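# Flip face-down dominoes, extend the line with the match

## Task

Turn the face-down dominoes over to find the one (only one exists) that matches a free end of the domino line. Tipping a domino onto the table is allowed, but only if the gripper is not touching it when it lands. Place that domino flat and face up, with its matching half in contact with that free end, so the line carries on in a straight row. Every domino already in the line must stay where it was against its neighbours, and all other dominoes must end up well away from the line. Finish by releasing the domino and moving the grippers away. The result only counts if it holds without the robot supporting anything.

## Robot and tools

Robot: two arms, left_arm and right_arm, each ending in a parallel gripper. All poses use one scene frame: origin on the table surface midway between the arms, +x pointing out over the table, +z up, and left_arm mounted on the +y side. The arm names do not tell you which side of a picture they appear on. In the gripper's own axes the fingers extend along +z and close along y. The reported end_effector_position sits between the finger pads, roughly 1 cm short of the fingertips. Reported hand positions can be slightly wrong, more so when the arm reaches far, and motions often stop a centimetre or so off target, usually too low.

Row format (used by execute_actions and move): a single flat list of 16 numbers covering both arms, even when one arm is idle. Order: left_arm x, y, z, qw, qx, qy, qz, opening, then right_arm x, y, z, qw, qx, qy, qz, opening. x, y, z is an absolute target position for that gripper in metres in the scene frame; qw..qz is an absolute target orientation quaternion, w first. opening is a scale from -1 (closed) to +1 (fully open, 0.094 m). A call is rejected, and nothing is sent, if any target lies more than 0.6 m from that arm's last reported position along any of its gripper axes. To hold an orientation steady, keep sending the same quaternion you chose, not the drifting one read back. To keep an arm still, resend its full pose from the last result taken before it stopped, with the opening it should keep.

execute_actions: argument actions is a list with zero or one entry; optional pictures (true/false) controls whether camera images come back. Empty list: just reports the current state. Action: {"rows": [...], "steps": n} with 1 to 15 rows and n up to 15 (default 15); each step lasts 1/30 s, one row per step, and the final row repeats if rows run out. Wait: {"steps": n} with n up to 300, counted from the previous result, so your thinking time is included. Each step, the command is limited to within 70 mm and 16 degrees of the measured gripper pose, and an inverse-kinematics controller chases it, favouring position over orientation. After an action ends, an arm only travels on to its last limited pose, so a distant target may need several actions; check the result and send the remainder.

move: target is one 16-number row as above (absolute poses). speed is the path's top speed in m/s, 0.002 to 0.5, default 0.25; rotation rate is capped at twice that value in rad/s. Each gripper follows a straight line and both arms finish together; a move lasts 0.5 to 10 s and is cut off at 10 s. Rotation takes the shorter direction. Paths ignore obstacles and the other arm, and a gripper may overshoot the speed or wander, especially with a nearly straight arm. Openings are applied at the start. Faster contact hits harder, and aiming beyond a contact point pushes harder. The result adds a move: line giving the ending (done, off_target, moving, held, fault), any limits (paced = pose was clipped; held = a check blocked some steps, after which the arm may jump fast), and each gripper's remaining distance to its target.

wait: seconds from 0 to 10; lets the simulation run with no new command. Grippers still moving keep moving.

zoom_image: camera is cam_high, cam_low, cam_left_wrist or cam_right_wrist; region is [x0, y0, x1, y1] in that camera's pixels (origin top-left), at most 504 by 504. All cameras give 896x504 images; a calibration (intrinsics, distortion, world-to-camera transform) is supplied, and wrist camera poses follow the arm joints.

Only call it once the goal is met and stable.

Reading results: the state line lists each gripper's position and quaternion. grip_measured is the actual finger opening on the same -1..1 scale; the final Joint positions value per arm is the opening in metres. Readings may be biased by about 1 mm. To grasp, command roughly 0.03 below grip_measured for a firm hold, less for a lighter one; pad force tops out near 50-62 N and is weaker on very thin parts. HELD marks steps where your command was partly or wholly not sent; a pose unreachable line names the arm whose command the clearance check altered or blocked. A Hand target line shows where the controller is currently driving each gripper. FAULT lines mean an arm stopped. MOTOR HOT appears from 85 °C; at 100 °C an OVER-TEMPERATURE FAULT makes that arm drop, so avoid holding loads for long. Joint ranges are listed per arm (waist, shoulder, elbow, wrist pitch, yaw, roll); elbows never fully straighten.

Cautions: nothing may leave the table. Do not let the arms collide or press on each other. Avoid dropping or slamming pieces and avoid hard pushes. Expect occasional brief tugs on held items or nudges to loose ones, and recheck positions. Time spent thinking keeps the simulation running.

Each tool is called after "Emit:" by a JSON object that holds its "fn" and its "kwargs", one argument or row to a line.

## Session

Emit:
{"fn": "execute_actions", "kwargs": {
  "actions": []
}}

Scene clock: 0.00 s of 7200.00 s.
left_arm: end_effector_position=(+0.5224, +0.5536, +0.1910) grip_measured=+1.000 end_effector_quat_wxyz=(+0.014, +0.109, +0.990, -0.094) | right_arm: end_effector_position=(+0.5644, -0.3785, +0.4704) grip_measured=+1.000 end_effector_quat_wxyz=(+0.689, +0.051, +0.721, -0.053)
Joint positions: left_arm=[ 0.705  2.001  1.968 -1.638  0.162  0.818  0.094] | right_arm=[ 0.01   1.059  1.026 -0.013  0.007 -0.006  0.094]
Joint velocities: left_arm=[-0.005 -0.015 -0.007 -0.017 -0.022  0.037  0.   ] | right_arm=[-0.005 -0.015 -0.007  0.017 -0.022  0.037  0.   ]
Hand target (left_arm): +0.528, +0.557, +0.202; +0.025, +0.110, +0.990, -0.085
Hand target (right_arm): +0.564, -0.378, +0.494; +0.704, +0.050, +0.707, -0.054
camera_calibration (this result's frames):
cam_left_wrist: T_world_to_cam=[[-0.213271, -0.959085, 0.186205, 0.608454], [-0.795091, 0.281138, 0.537394, 0.165648], [-0.567756, -0.0334391, -0.822518, 0.592753], [0, 0, 0, 1]] pos_world=[0.598009, 0.556809, 0.285234]

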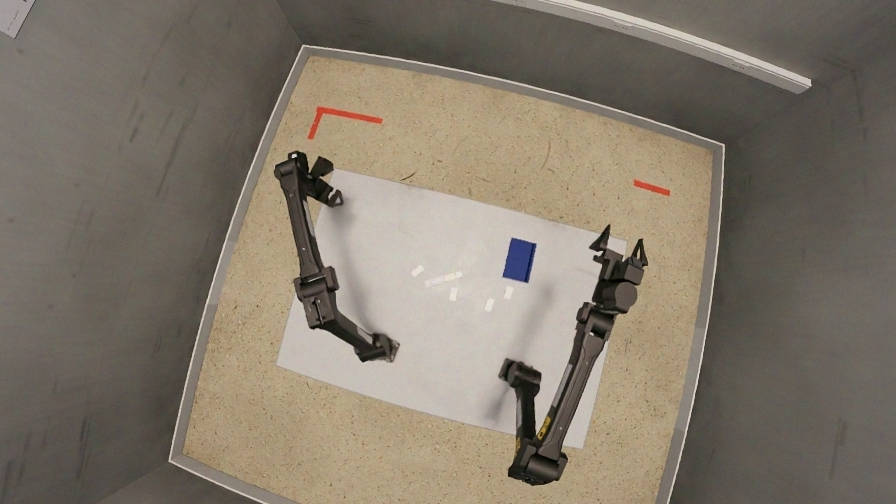

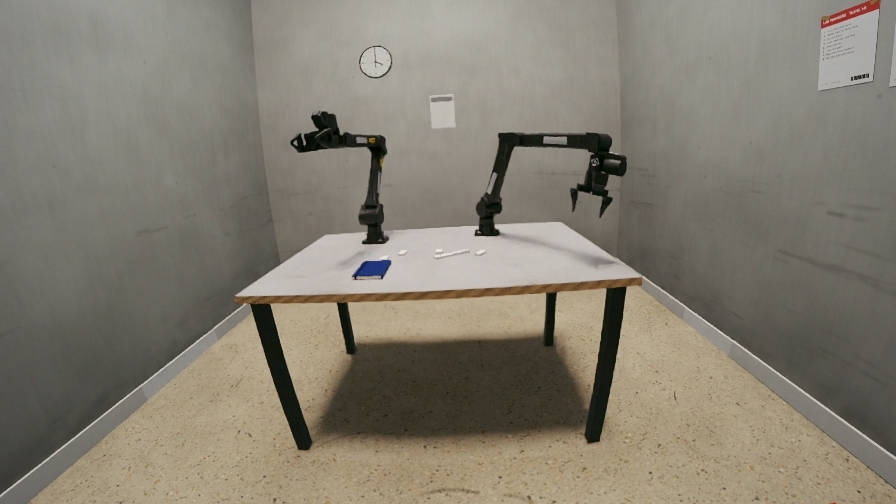

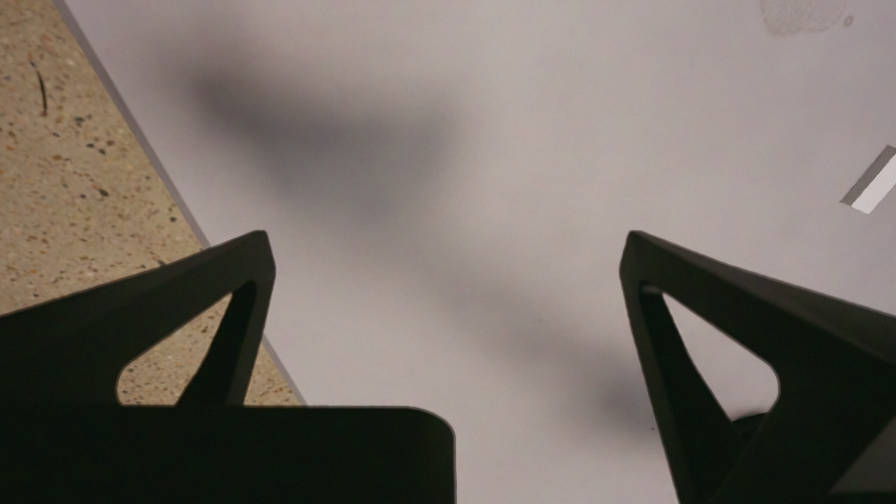

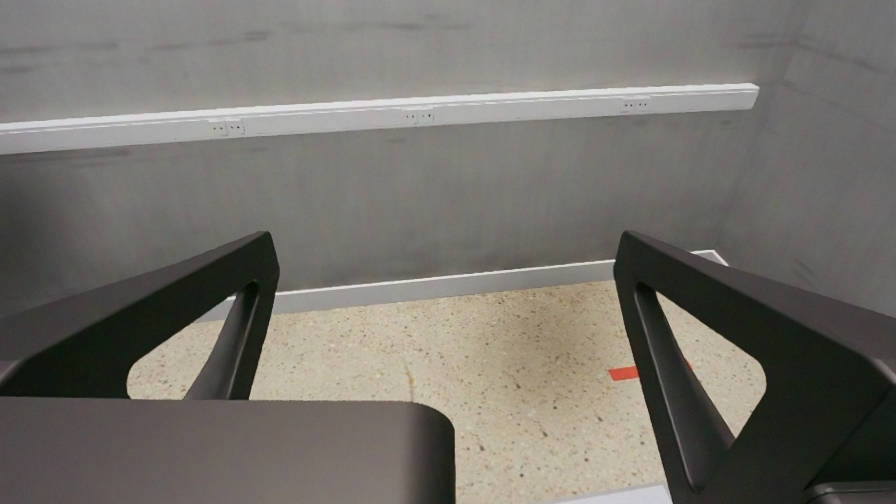

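Emit:
{"fn": "move", "kwargs": {
  "target": [0.29,0.11,0.24,0.326,0,0.946,0,0.0,0.29,-0.17,0.24,0.326,0,0.946,0,0.0],
  "speed": 0.35
}}

Scene clock: 6.33 s of 7200.00 s.
left_arm: end_effector_position=(+0.2901, +0.1109, +0.2403) grip_measured=+0.002 end_effector_quat_wxyz=(+0.335, +0.001, +0.942, -0.004) | right_arm: end_effector_position=(+0.2846, -0.1739, +0.2478) grip_measured=+0.002 end_effector_quat_wxyz=(+0.338, -0.012, +0.941, -0.008)
Joint positions: left_arm=[-0.534  0.759  0.746 -0.977 -0.383 -0.529  0.047] | right_arm=[ 0.949  0.664  0.735 -1.124  0.479  0.643  0.047]
Joint velocities: left_arm=[-0.005 -0.005  0.002  0.002 -0.007  0.007 -0.   ] | right_arm=[ 0.005 -0.005  0.012 -0.002 -0.051  0.037 -0.   ]
Hand target (left_arm): +0.292, +0.112, +0.237; +0.332, -0.006, +0.943, -0.001
Hand target (right_arm): +0.283, -0.175, +0.246; +0.333, -0.009, +0.943, -0.013
Off the commanded pose (left_arm): 0.001 m, 1 deg.
Off the commanded pose (right_arm): 0.010 m, 2 deg.
After step 90, 1.07 s passed at rest.
move: done
camera_calibration (this result's frames):
cam_left_wrist: T_world_to_cam=[[-0.00390442, -0.999915, 0.0124661, 0.110744], [-0.998432, 0.00320194, -0.055882, 0.311262], [0.0558373, -0.0126647, -0.99836, 0.345687], [0, 0, 0, 1]] pos_world=[0.291904, 0.114116, 0.361133]
cam_right_wrist: T_world_to_cam=[[0.0215068, -0.999688, 0.012679, -0.180974], [-0.997149, -0.0223662, -0.072071, 0.300278], [0.0723321, -0.0110928, -0.997319, 0.351052], [0, 0, 0, 1]] pos_world=[0.277922, -0.170307, 0.374047]

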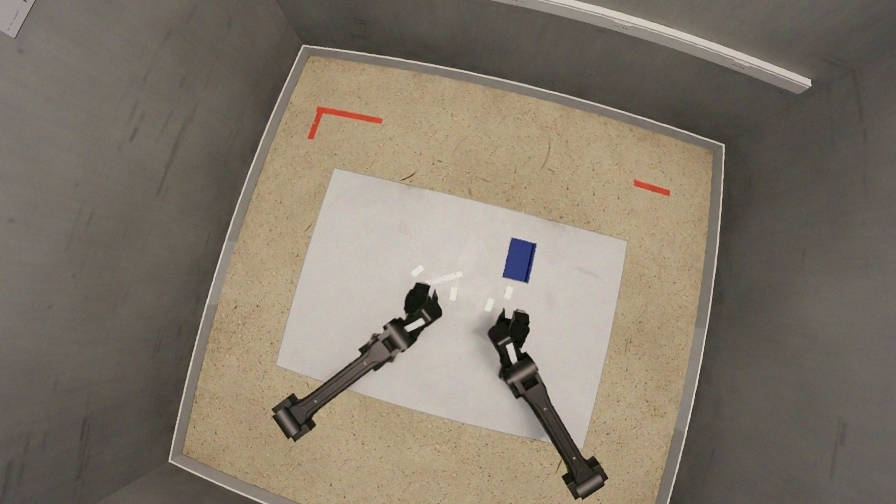

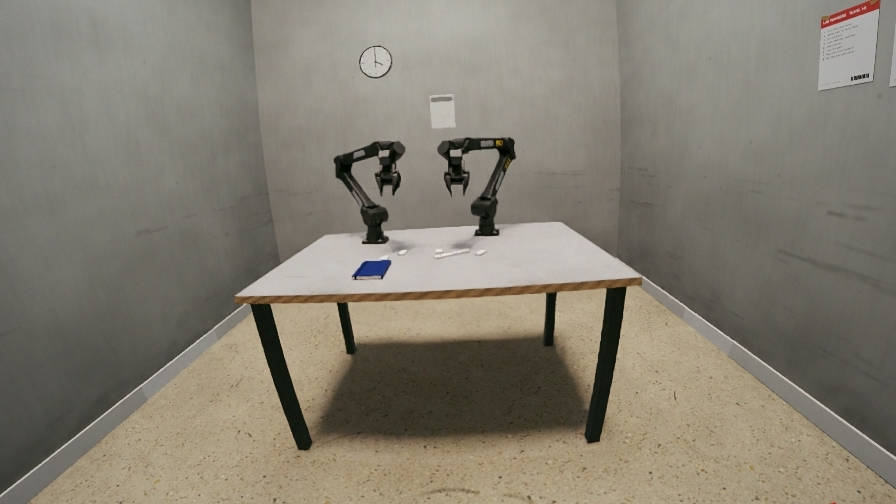

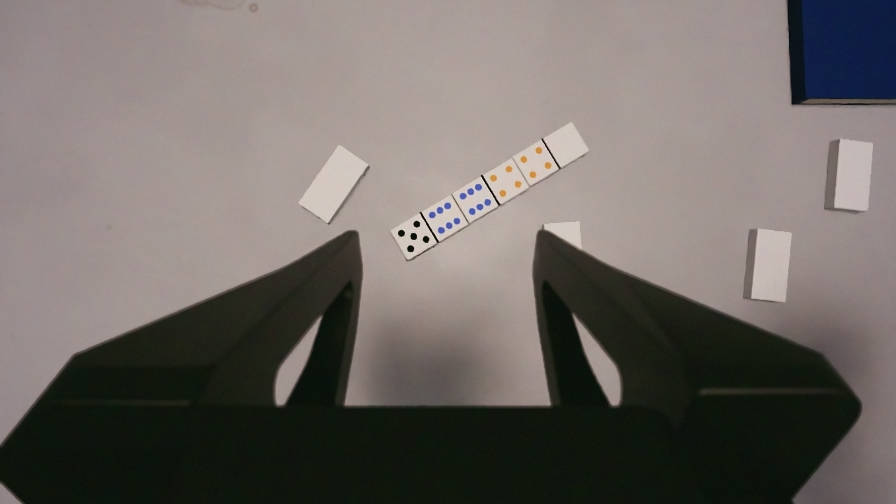

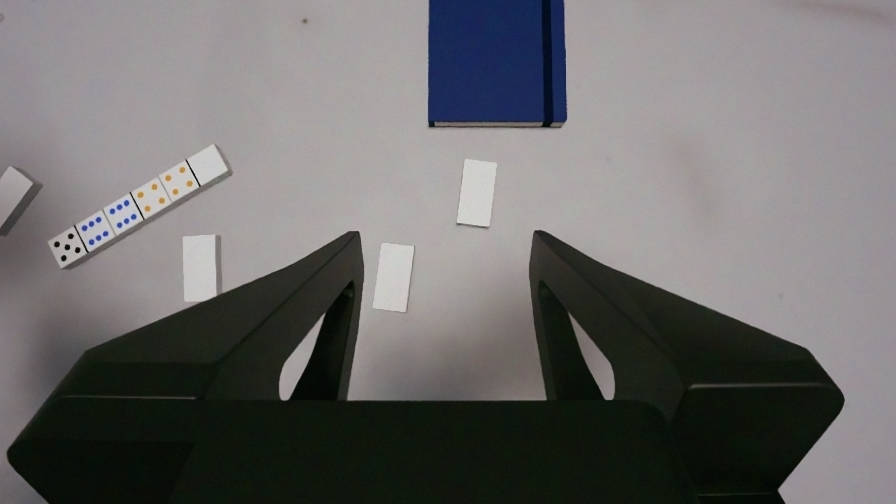

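Emit:
{"fn": "move", "kwargs": {
  "target": [0.375,0.183,0.06,0,0.301,0.954,0,0.0,0.298,-0.1355,0.05,0,0.05,0.999,0,0.0],
  "speed": 0.2
}}

Scene clock: 21.73 s of 7200.00 s.
left_arm: end_effector_position=(+0.3533, +0.1831, +0.0470) grip_measured=+0.002 end_effector_quat_wxyz=(-0.017, +0.303, +0.953, -0.003) | right_arm: end_effector_position=(+0.2828, -0.1424, +0.0494) grip_measured=+0.002 end_effector_quat_wxyz=(-0.013, +0.042, +0.999, -0.006)
Joint positions: left_arm=[-0.058  1.458  0.839 -0.986  0.001  0.445  0.047] | right_arm=[ 0.748  1.282  0.675 -0.993 -0.006  0.681  0.047]
Joint velocities: left_arm=[ 0.005  0.005 -0.002 -0.012 -0.022  0.007 -0.   ] | right_arm=[-0.005  0.005  0.007  0.017 -0.037 -0.095  0.001]
Hand target (left_arm): +0.374, +0.182, +0.061; -0.001, +0.306, +0.952, +0.000
Hand target (right_arm): +0.292, -0.139, +0.053; -0.003, +0.048, +0.999, +0.004
Off the commanded pose (left_arm): 0.025 m, 2 deg.
Off the commanded pose (right_arm): 0.017 m, 2 deg.
After step 90, 9.63 s passed at rest.
move: off_target (left_arm, right_arm)
camera_calibration (this result's frames):
cam_left_wrist: T_world_to_cam=[[-0.574025, -0.818622, 0.0187838, 0.353491], [-0.641444, 0.463808, 0.61109, 0.121583], [-0.508964, 0.338732, -0.791338, 0.275558], [0, 0, 0, 1]] pos_world=[0.42115, 0.139644, 0.137121]
cam_right_wrist: T_world_to_cam=[[-0.0878857, -0.996126, 0.00313685, -0.115033], [-0.796253, 0.0721429, 0.600646, 0.208402], [-0.598545, 0.0502905, -0.799509, 0.342344], [0, 0, 0, 1]] pos_world=[0.360739, -0.146839, 0.148892]

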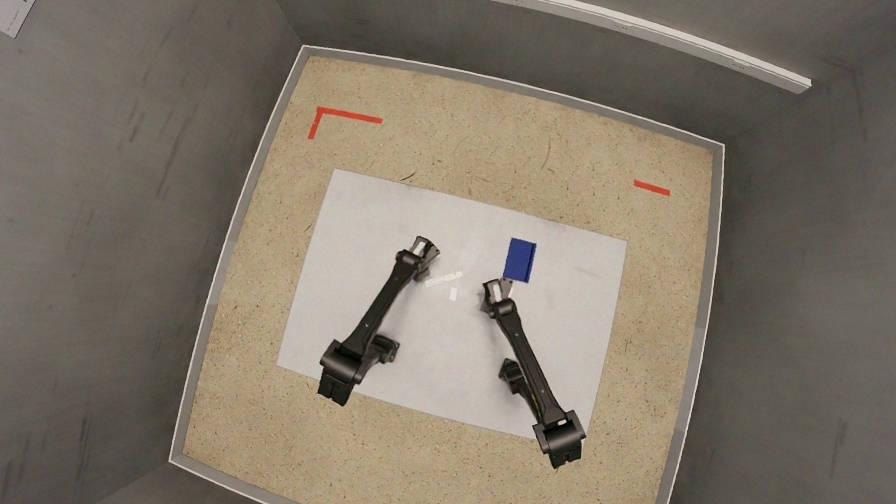

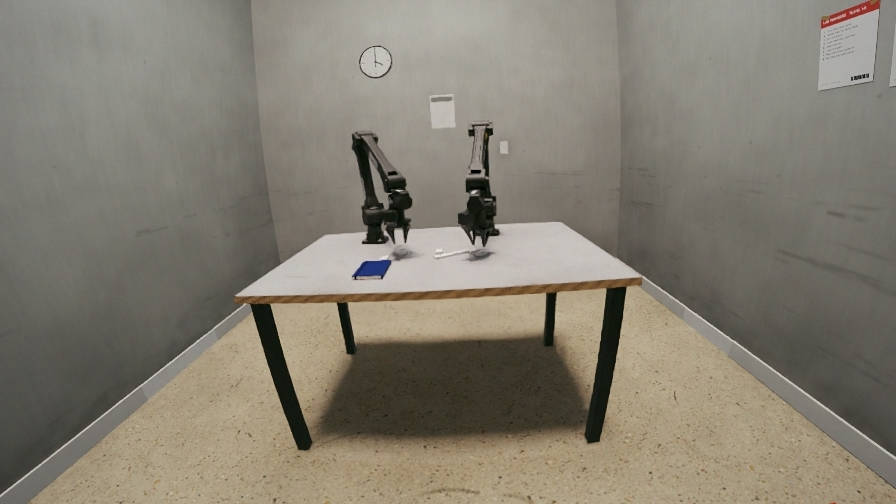

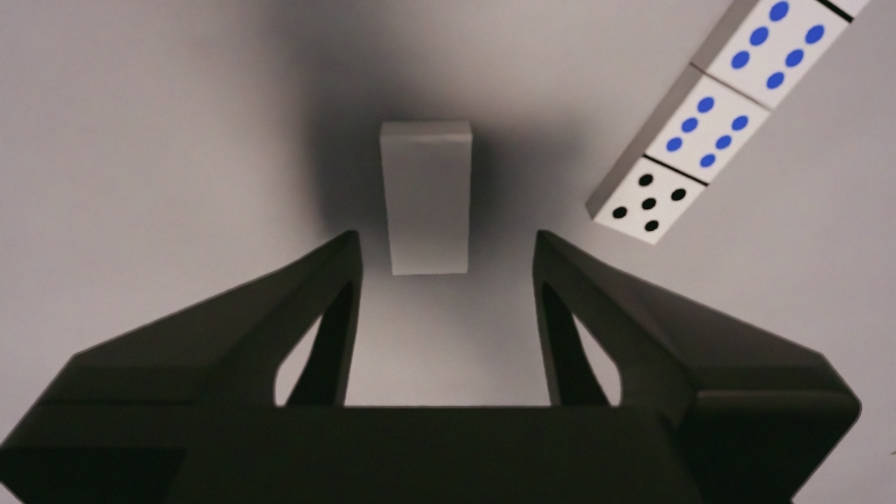

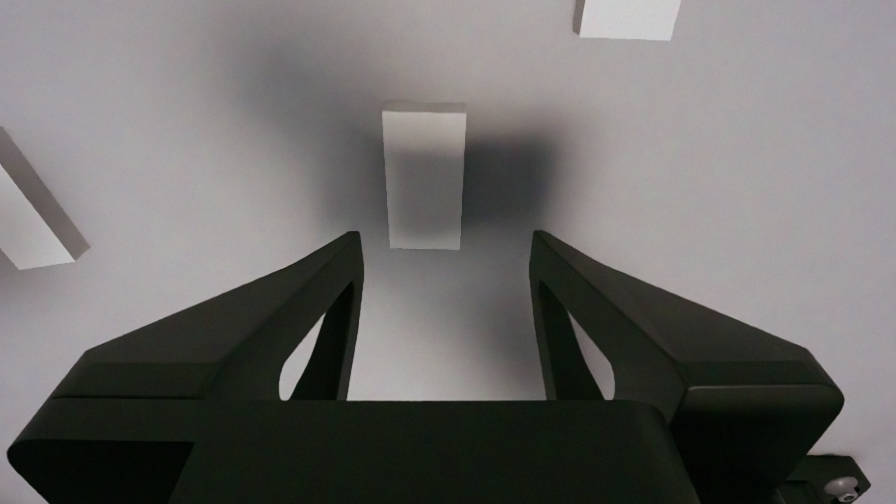

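Emit:
{"fn": "move", "kwargs": {
  "target": [0.395,0.178,0.075,0,0.301,0.954,0,0.0,0.318,-0.121,0.065,0,0.05,0.999,0,0.0],
  "speed": 0.1
}}

Emit:
{"fn": "move", "kwargs": {
  "target": [0.3665,0.1835,0.016,0,0.301,0.954,0,0.0,0.2975,-0.134,0.012,0,0.05,0.999,0,0.0],
  "speed": 0.06
}}

Scene clock: 28.87 s of 7200.00 s.
left_arm: end_effector_position=(+0.3783, +0.1787, +0.0672) grip_measured=+0.002 end_effector_quat_wxyz=(-0.006, +0.305, +0.952, -0.002) | right_arm: end_effector_position=(+0.3040, -0.1285, +0.0541) grip_measured=+0.002 end_effector_quat_wxyz=(-0.009, +0.043, +0.999, -0.005)
Joint positions: left_arm=[-0.058  1.474  0.92  -1.029  0.001  0.448  0.047] | right_arm=[ 0.748  1.337  0.74  -0.993 -0.003  0.683  0.047]
Joint velocities: left_arm=[-0.005  0.024 -0.007 -0.007  0.081 -0.022 -0.   ] | right_arm=[-0.005 -0.005  0.007 -0.012 -0.007 -0.051 -0.001]
Hand target (left_arm): +0.394, +0.178, +0.075; +0.000, +0.301, +0.954, +0.000
Hand target (right_arm): +0.318, -0.121, +0.064; +0.000, +0.050, +0.999, +0.000
Off the commanded pose (left_arm): 0.018 m, 1 deg.
Off the commanded pose (right_arm): 0.019 m, 1 deg.
After step 90, 3.27 s passed at rest.
move: off_target (left_arm, right_arm)
camera_calibration (this result's frames):
cam_left_wrist: T_world_to_cam=[[-0.576827, -0.816812, 0.00939732, 0.365279], [-0.653166, 0.468109, 0.595187, 0.132049], [-0.490555, 0.337182, -0.803532, 0.299844], [0, 0, 0, 1]] pos_world=[0.444043, 0.135449, 0.158908]
cam_right_wrist: T_world_to_cam=[[-0.0893585, -0.995999, -0.00109618, -0.0986452], [-0.801635, 0.0712674, 0.59355, 0.223338], [-0.591097, 0.0539175, -0.804796, 0.356553], [0, 0, 0, 1]] pos_world=[0.380978, -0.133392, 0.154282]

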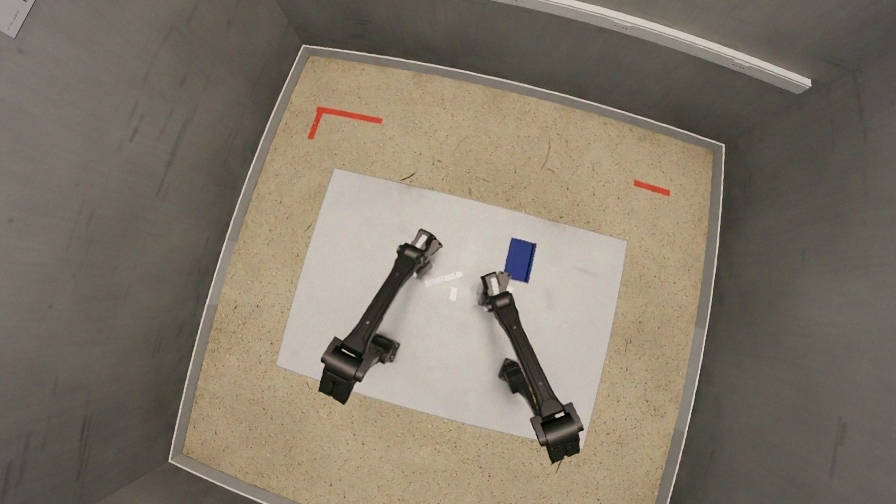

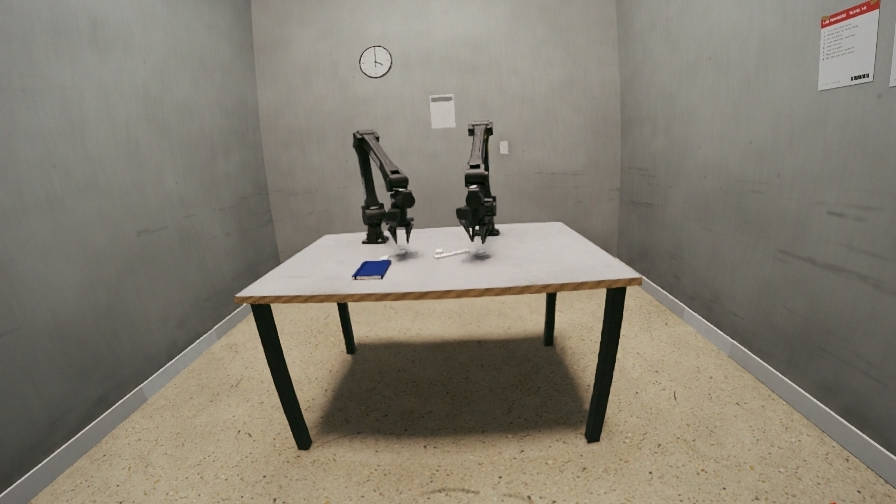

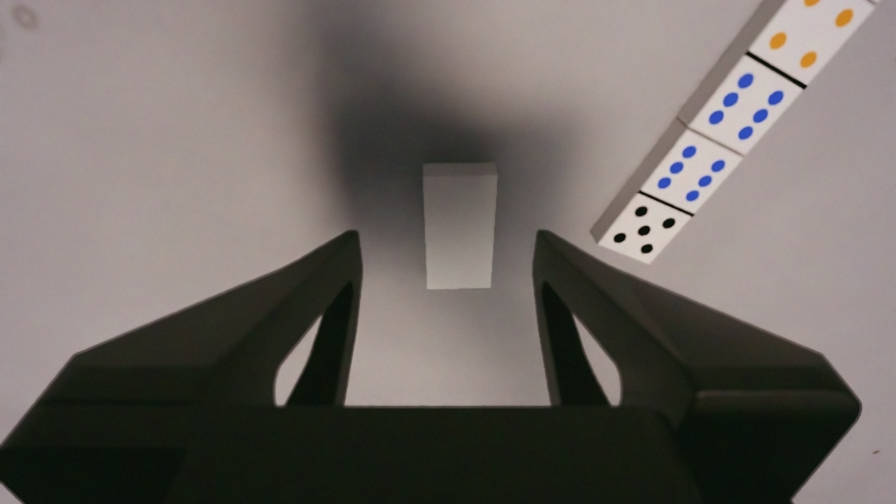

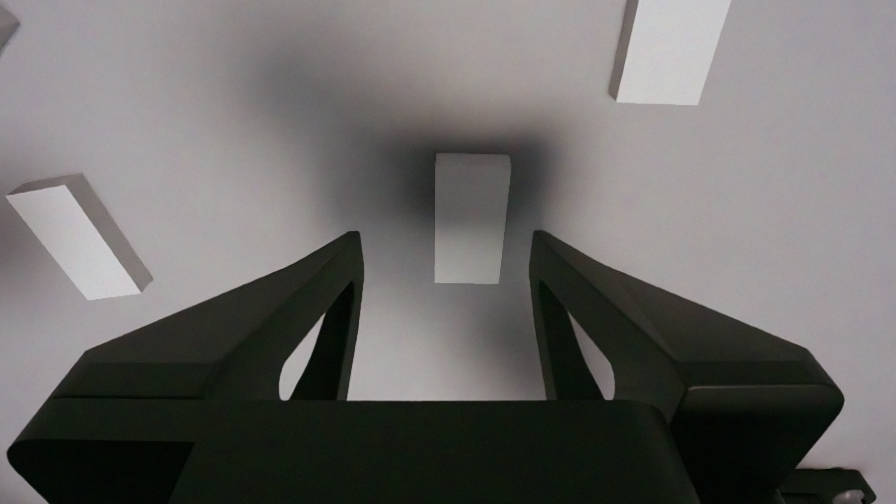

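Scene clock: 30.10 s of 7200.00 s.
left_arm: end_effector_position=(+0.3670, +0.1807, +0.0231) grip_measured=+0.002 end_effector_quat_wxyz=(+0.003, +0.305, +0.952, -0.000) | right_arm: end_effector_position=(+0.2939, -0.1354, +0.0150) grip_measured=+0.002 end_effector_quat_wxyz=(-0.005, +0.044, +0.999, -0.001)
Joint positions: left_arm=[-0.058  1.513  0.821 -0.874  0.001  0.448  0.047] | right_arm=[ 0.748  1.378  0.65  -0.851 -0.003  0.684  0.047]
Joint velocities: left_arm=[-0.005  0.005 -0.007 -0.002  0.007 -0.051 -0.001] | right_arm=[ 0.005 -0.015  0.002  0.007  0.022 -0.007 -0.001]
Hand target (left_arm): +0.367, +0.183, +0.016; +0.000, +0.301, +0.954, +0.000
Hand target (right_arm): +0.297, -0.135, +0.012; -0.000, +0.050, +0.999, -0.000
Off the commanded pose (left_arm): 0.008 m, 1 deg.
Off the commanded pose (right_arm): 0.005 m, 1 deg.
move: done
camera_calibration (this result's frames):
cam_left_wrist: T_world_to_cam=[[-0.576925, -0.816795, 0.00187543, 0.360965], [-0.663346, 0.469877, 0.582398, 0.153664], [-0.476581, 0.334756, -0.812902, 0.253724], [0, 0, 0, 1]] pos_world=[0.431102, 0.137696, 0.116083]
cam_right_wrist: T_world_to_cam=[[-0.090456, -0.995868, -0.00809576, -0.105981], [-0.806959, 0.0685283, 0.586619, 0.240215], [-0.58364, 0.0595962, -0.809823, 0.318165], [0, 0, 0, 1]] pos_world=[0.369951, -0.140966, 0.115885]

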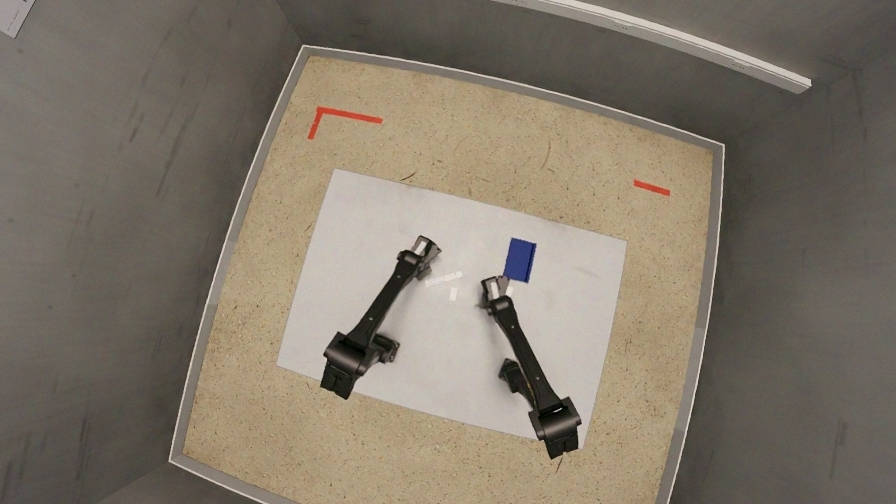

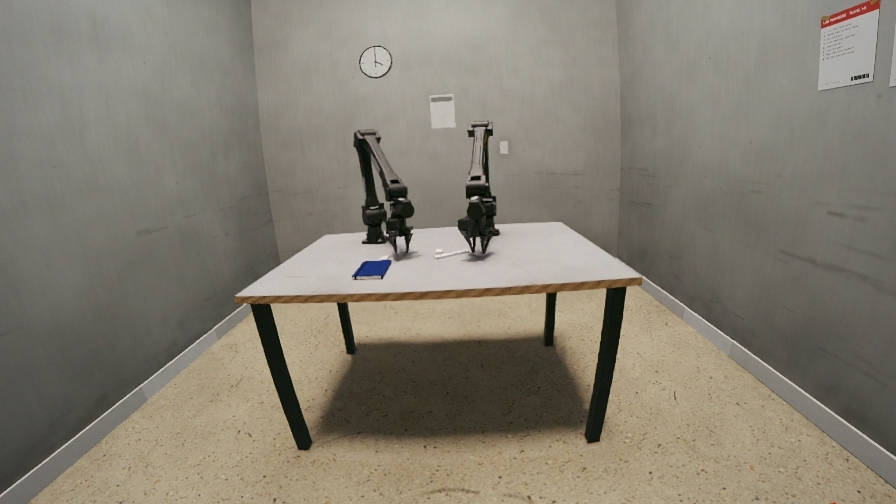

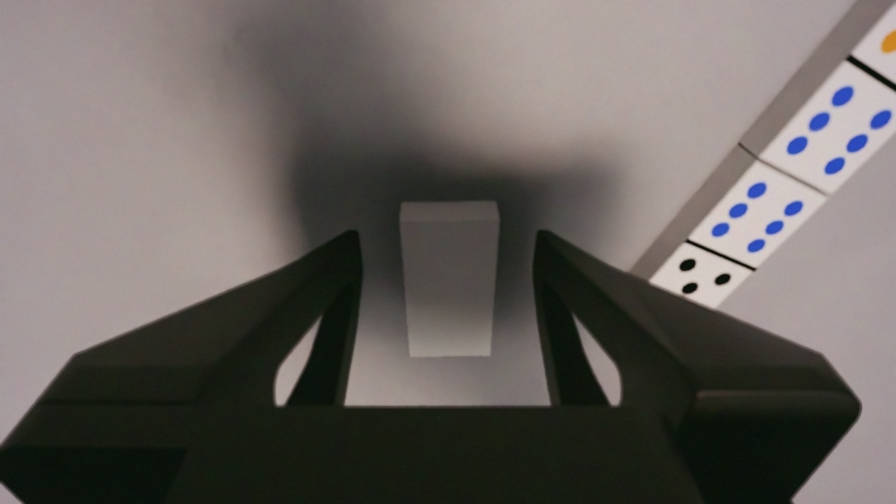

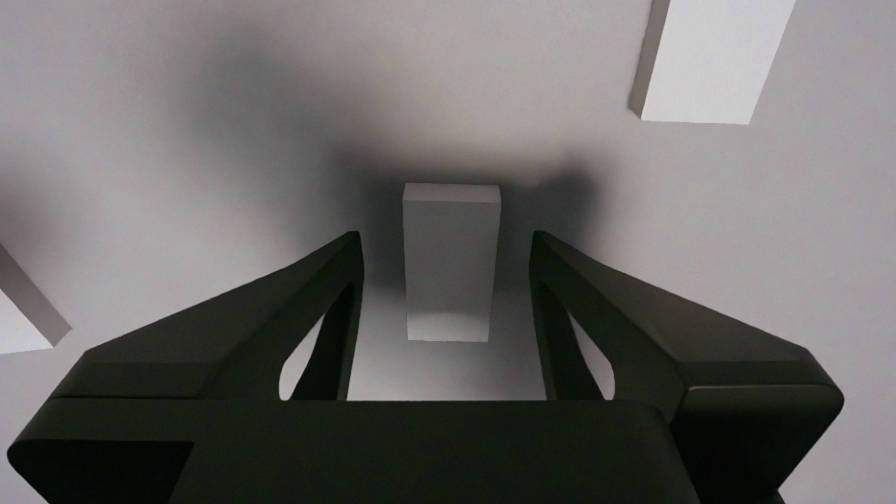

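Emit:
{"fn": "move", "kwargs": {
  "target": [0.3665,0.1835,0.009,0,0.301,0.954,0,0.0,0.2985,-0.134,0.005,0,0.05,0.999,0,0.0],
  "speed": 0.02
}}

Scene clock: 33.67 s of 7200.00 s.
left_arm: end_effector_position=(+0.3671, +0.1807, +0.0168) grip_measured=+0.002 end_effector_quat_wxyz=(+0.003, +0.305, +0.952, -0.000) | right_arm: end_effector_position=(+0.2972, -0.1331, +0.0094) grip_measured=+0.002 end_effector_quat_wxyz=(-0.002, +0.044, +0.999, +0.001)
Joint positions: left_arm=[-0.058  1.525  0.814 -0.854  0.001  0.448  0.047] | right_arm=[ 0.748  1.398  0.65  -0.825 -0.003  0.684  0.047]
Joint velocities: left_arm=[-0.005 -0.005 -0.007  0.007 -0.051 -0.022  0.   ] | right_arm=[ 0.005  0.015  0.012  0.017 -0.11  -0.022 -0.001]
Hand target (left_arm): +0.366, +0.184, +0.009; -0.000, +0.301, +0.954, -0.000
Hand target (right_arm): +0.298, -0.134, +0.005; -0.000, +0.050, +0.999, -0.000
Off the commanded pose (left_arm): 0.008 m, 1 deg.
Off the commanded pose (right_arm): 0.005 m, 1 deg.
move: done
camera_calibration (this result's frames):
cam_left_wrist: T_world_to_cam=[[-0.576926, -0.816795, 0.00138483, 0.361049], [-0.664003, 0.469991, 0.581558, 0.157655], [-0.475664, 0.334596, -0.813504, 0.248411], [0, 0, 0, 1]] pos_world=[0.431142, 0.137689, 0.109898]
cam_right_wrist: T_world_to_cam=[[-0.0907853, -0.995799, -0.0119667, -0.103325], [-0.809885, 0.0668326, 0.582769, 0.246701], [-0.579521, 0.0625985, -0.812549, 0.314662], [0, 0, 0, 1]] pos_world=[0.372772, -0.139076, 0.110673]

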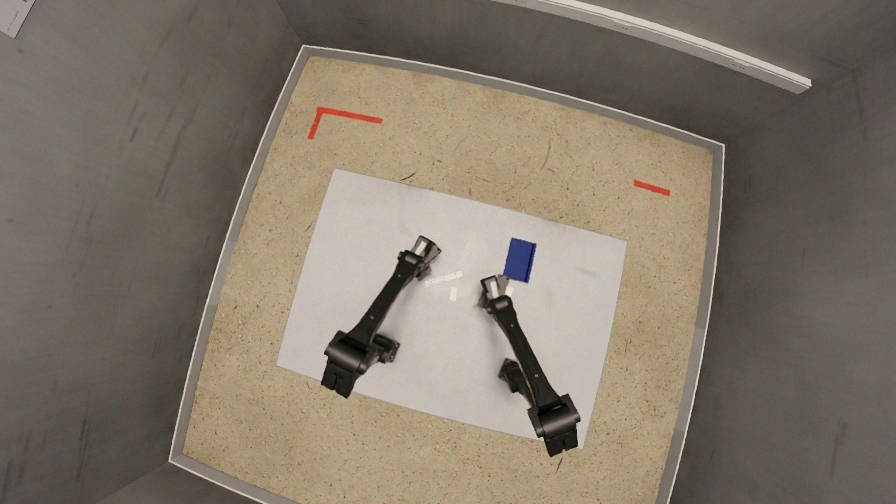

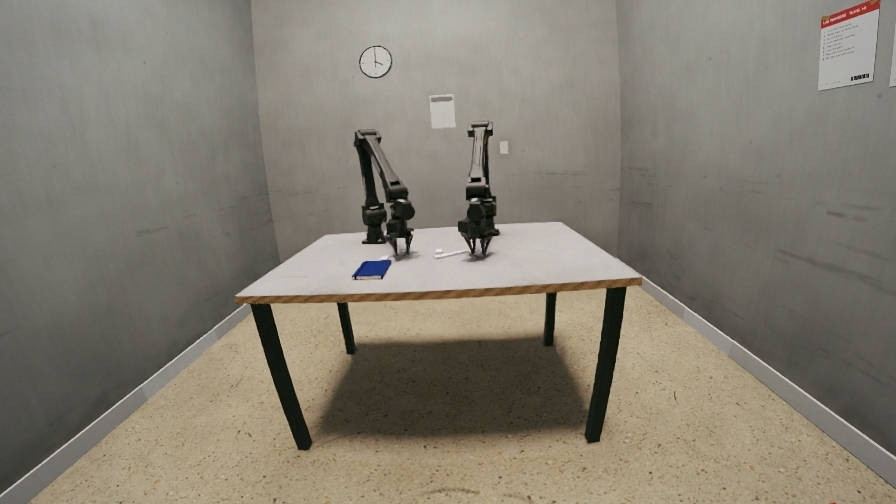

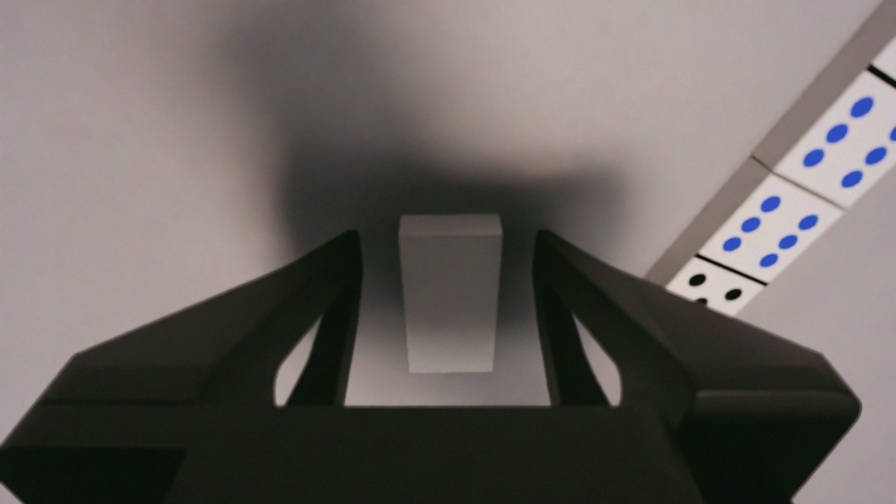

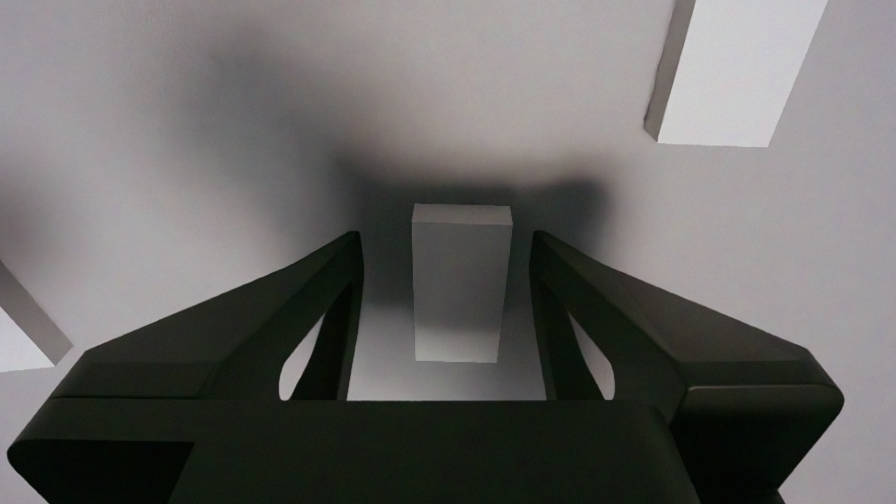

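Emit:
{"fn": "move", "kwargs": {
  "target": [0.365,0.1845,0.006,0,0.301,0.954,0,0.0,0.2975,-0.137,0.002,0,0.05,0.999,0,0.0],
  "speed": 0.01
}}

Emit:
{"fn": "move", "kwargs": {
  "target": [0.365,0.1845,0.006,0,0.301,0.954,0,-0.51,0.2975,-0.137,0.002,0,0.05,0.999,0,-0.51]
}}

Scene clock: 37.90 s of 7200.00 s.
left_arm: end_effector_position=(+0.3663, +0.1808, +0.0143) grip_measured=+0.002 end_effector_quat_wxyz=(+0.005, +0.305, +0.952, -0.000) | right_arm: end_effector_position=(+0.2941, -0.1352, +0.0059) grip_measured=+0.002 end_effector_quat_wxyz=(-0.003, +0.044, +0.999, -0.000)
Joint positions: left_arm=[-0.058  1.526  0.807 -0.842  0.001  0.448  0.047] | right_arm=[ 0.748  1.398  0.637 -0.814 -0.003  0.684  0.047]
Joint velocities: left_arm=[ 0.015 -0.015  0.002  0.012  0.007  0.007  0.   ] | right_arm=[-0.005  0.005 -0.007 -0.002  0.037 -0.022  0.001]
Hand target (left_arm): +0.365, +0.184, +0.006; -0.000, +0.301, +0.954, -0.000
Hand target (right_arm): +0.297, -0.137, +0.002; -0.000, +0.050, +0.999, +0.000
Off the commanded pose (left_arm): 0.009 m, 1 deg.
Off the commanded pose (right_arm): 0.005 m, 1 deg.
move: done
camera_calibration (this result's frames):
cam_left_wrist: T_world_to_cam=[[-0.576928, -0.816795, 0.000240081, 0.360699], [-0.66553, 0.470256, 0.579594, 0.15901], [-0.473522, 0.334224, -0.814905, 0.245231], [0, 0, 0, 1]] pos_world=[0.430046, 0.13788, 0.107592]
cam_right_wrist: T_world_to_cam=[[-0.0908032, -0.995811, -0.010756, -0.105759], [-0.808964, 0.0674579, 0.583974, 0.246167], [-0.580802, 0.061728, -0.811701, 0.310401], [0, 0, 0, 1]] pos_world=[0.369819, -0.141083, 0.10706]

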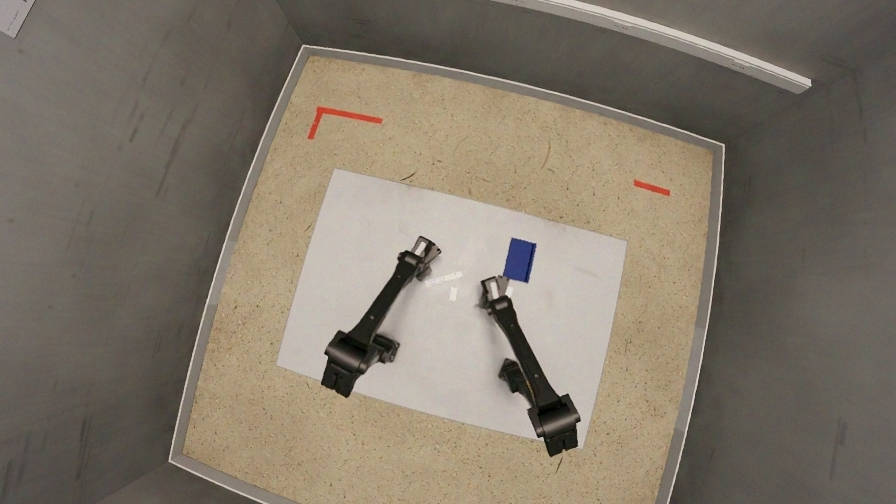

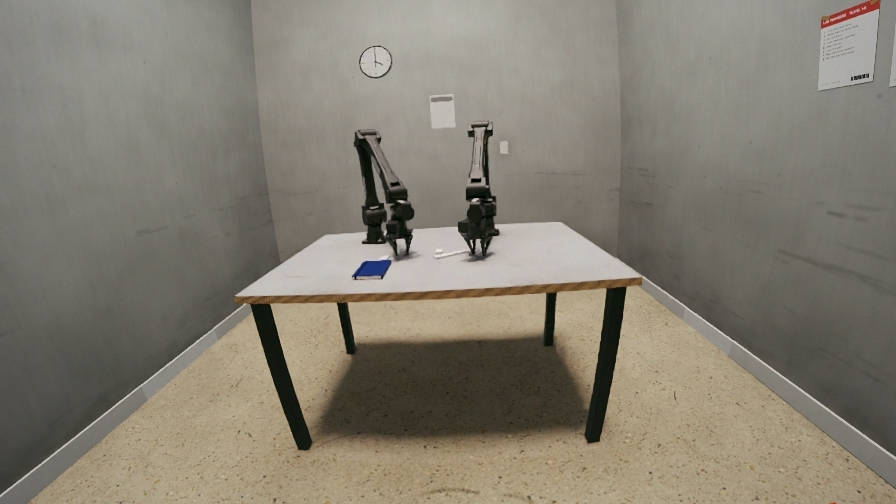

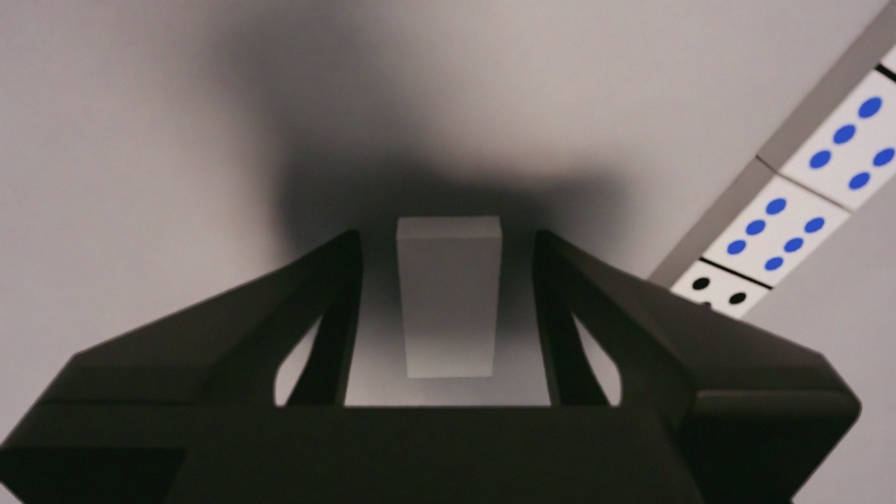

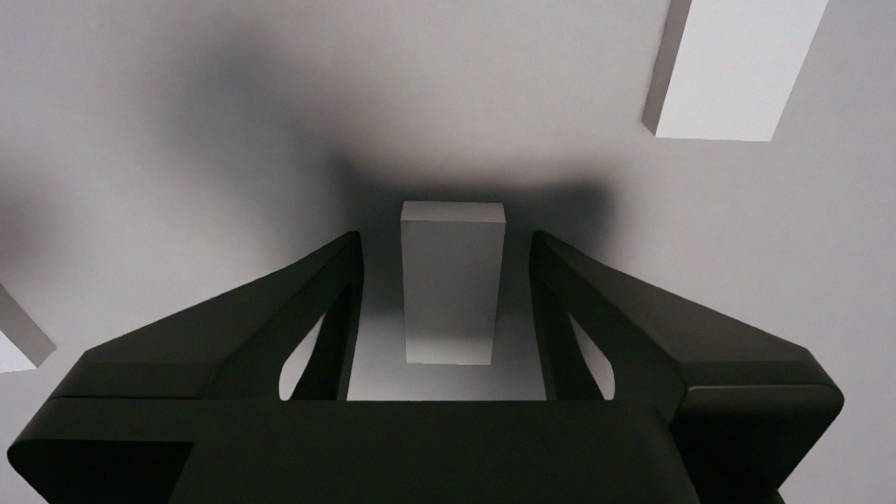

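Scene clock: 38.60 s of 7200.00 s.
left_arm: end_effector_position=(+0.3663, +0.1808, +0.0143) grip_measured=-0.475 end_effector_quat_wxyz=(+0.005, +0.305, +0.952, -0.000) | right_arm: end_effector_position=(+0.2942, -0.1352, +0.0058) grip_measured=-0.476 end_effector_quat_wxyz=(-0.003, +0.044, +0.999, -0.000)
Joint positions: left_arm=[-0.058  1.526  0.807 -0.842  0.001  0.448  0.025] | right_arm=[ 0.748  1.399  0.637 -0.814 -0.003  0.684  0.025]
Joint velocities: left_arm=[ 0.005 -0.015 -0.002 -0.012 -0.066  0.037 -0.002] | right_arm=[ 0.005 -0.005 -0.007  0.012 -0.095  0.007 -0.002]
Hand target (left_arm): +0.365, +0.184, +0.006; -0.000, +0.301, +0.954, -0.000
Hand target (right_arm): +0.297, -0.137, +0.002; +0.000, +0.050, +0.999, +0.000
Off the commanded pose (left_arm): 0.009 m, 1 deg.
Off the commanded pose (right_arm): 0.005 m, 1 deg.
move: done
camera_calibration (this result's frames):
cam_left_wrist: T_world_to_cam=[[-0.576928, -0.816795, 0.000240081, 0.360699], [-0.66553, 0.470256, 0.579594, 0.15901], [-0.473522, 0.334224, -0.814905, 0.245231], [0, 0, 0, 1]] pos_world=[0.430046, 0.13788, 0.107592]
cam_right_wrist: T_world_to_cam=[[-0.0908032, -0.995811, -0.010756, -0.105731], [-0.808964, 0.0674579, 0.583974, 0.246258], [-0.580802, 0.061728, -0.811701, 0.310335], [0, 0, 0, 1]] pos_world=[0.369857, -0.141057, 0.106953]

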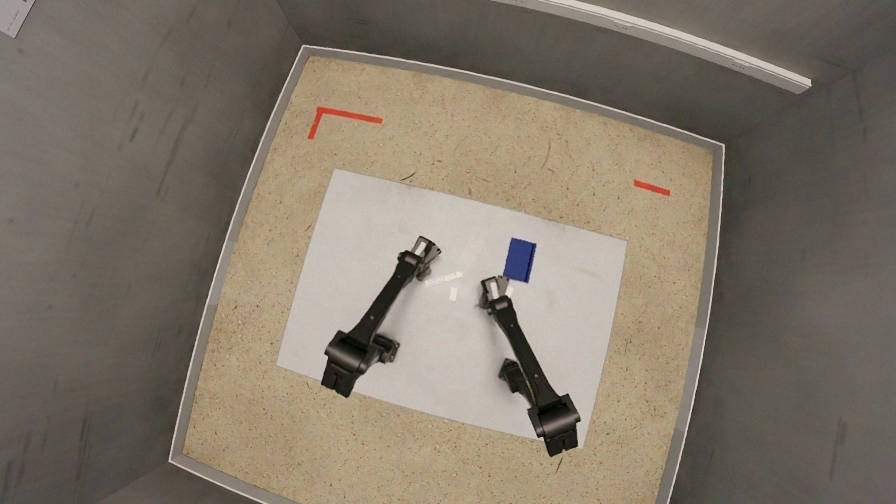

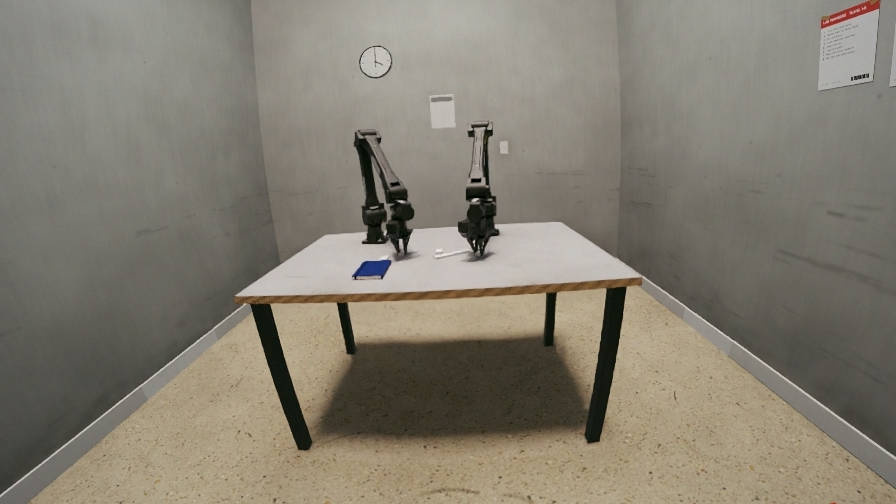

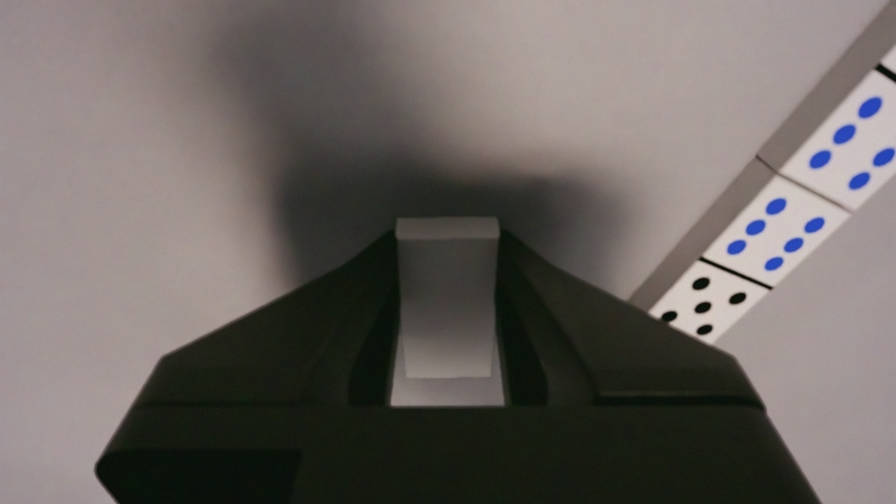

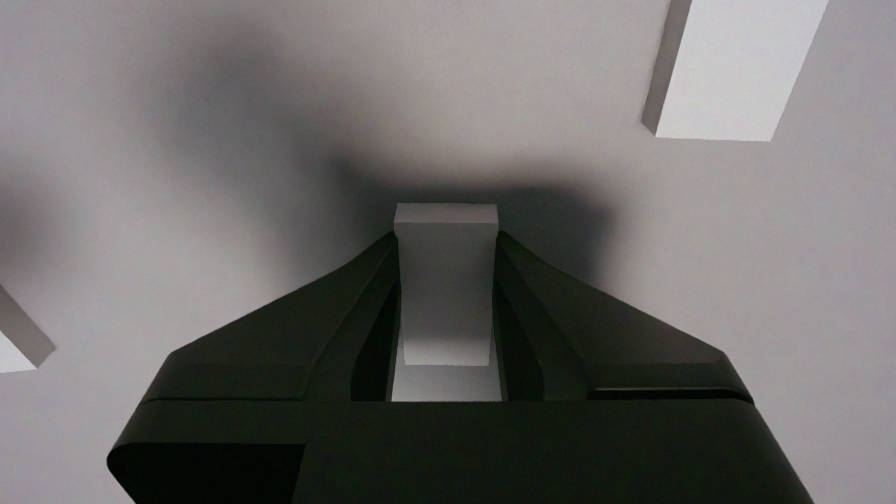

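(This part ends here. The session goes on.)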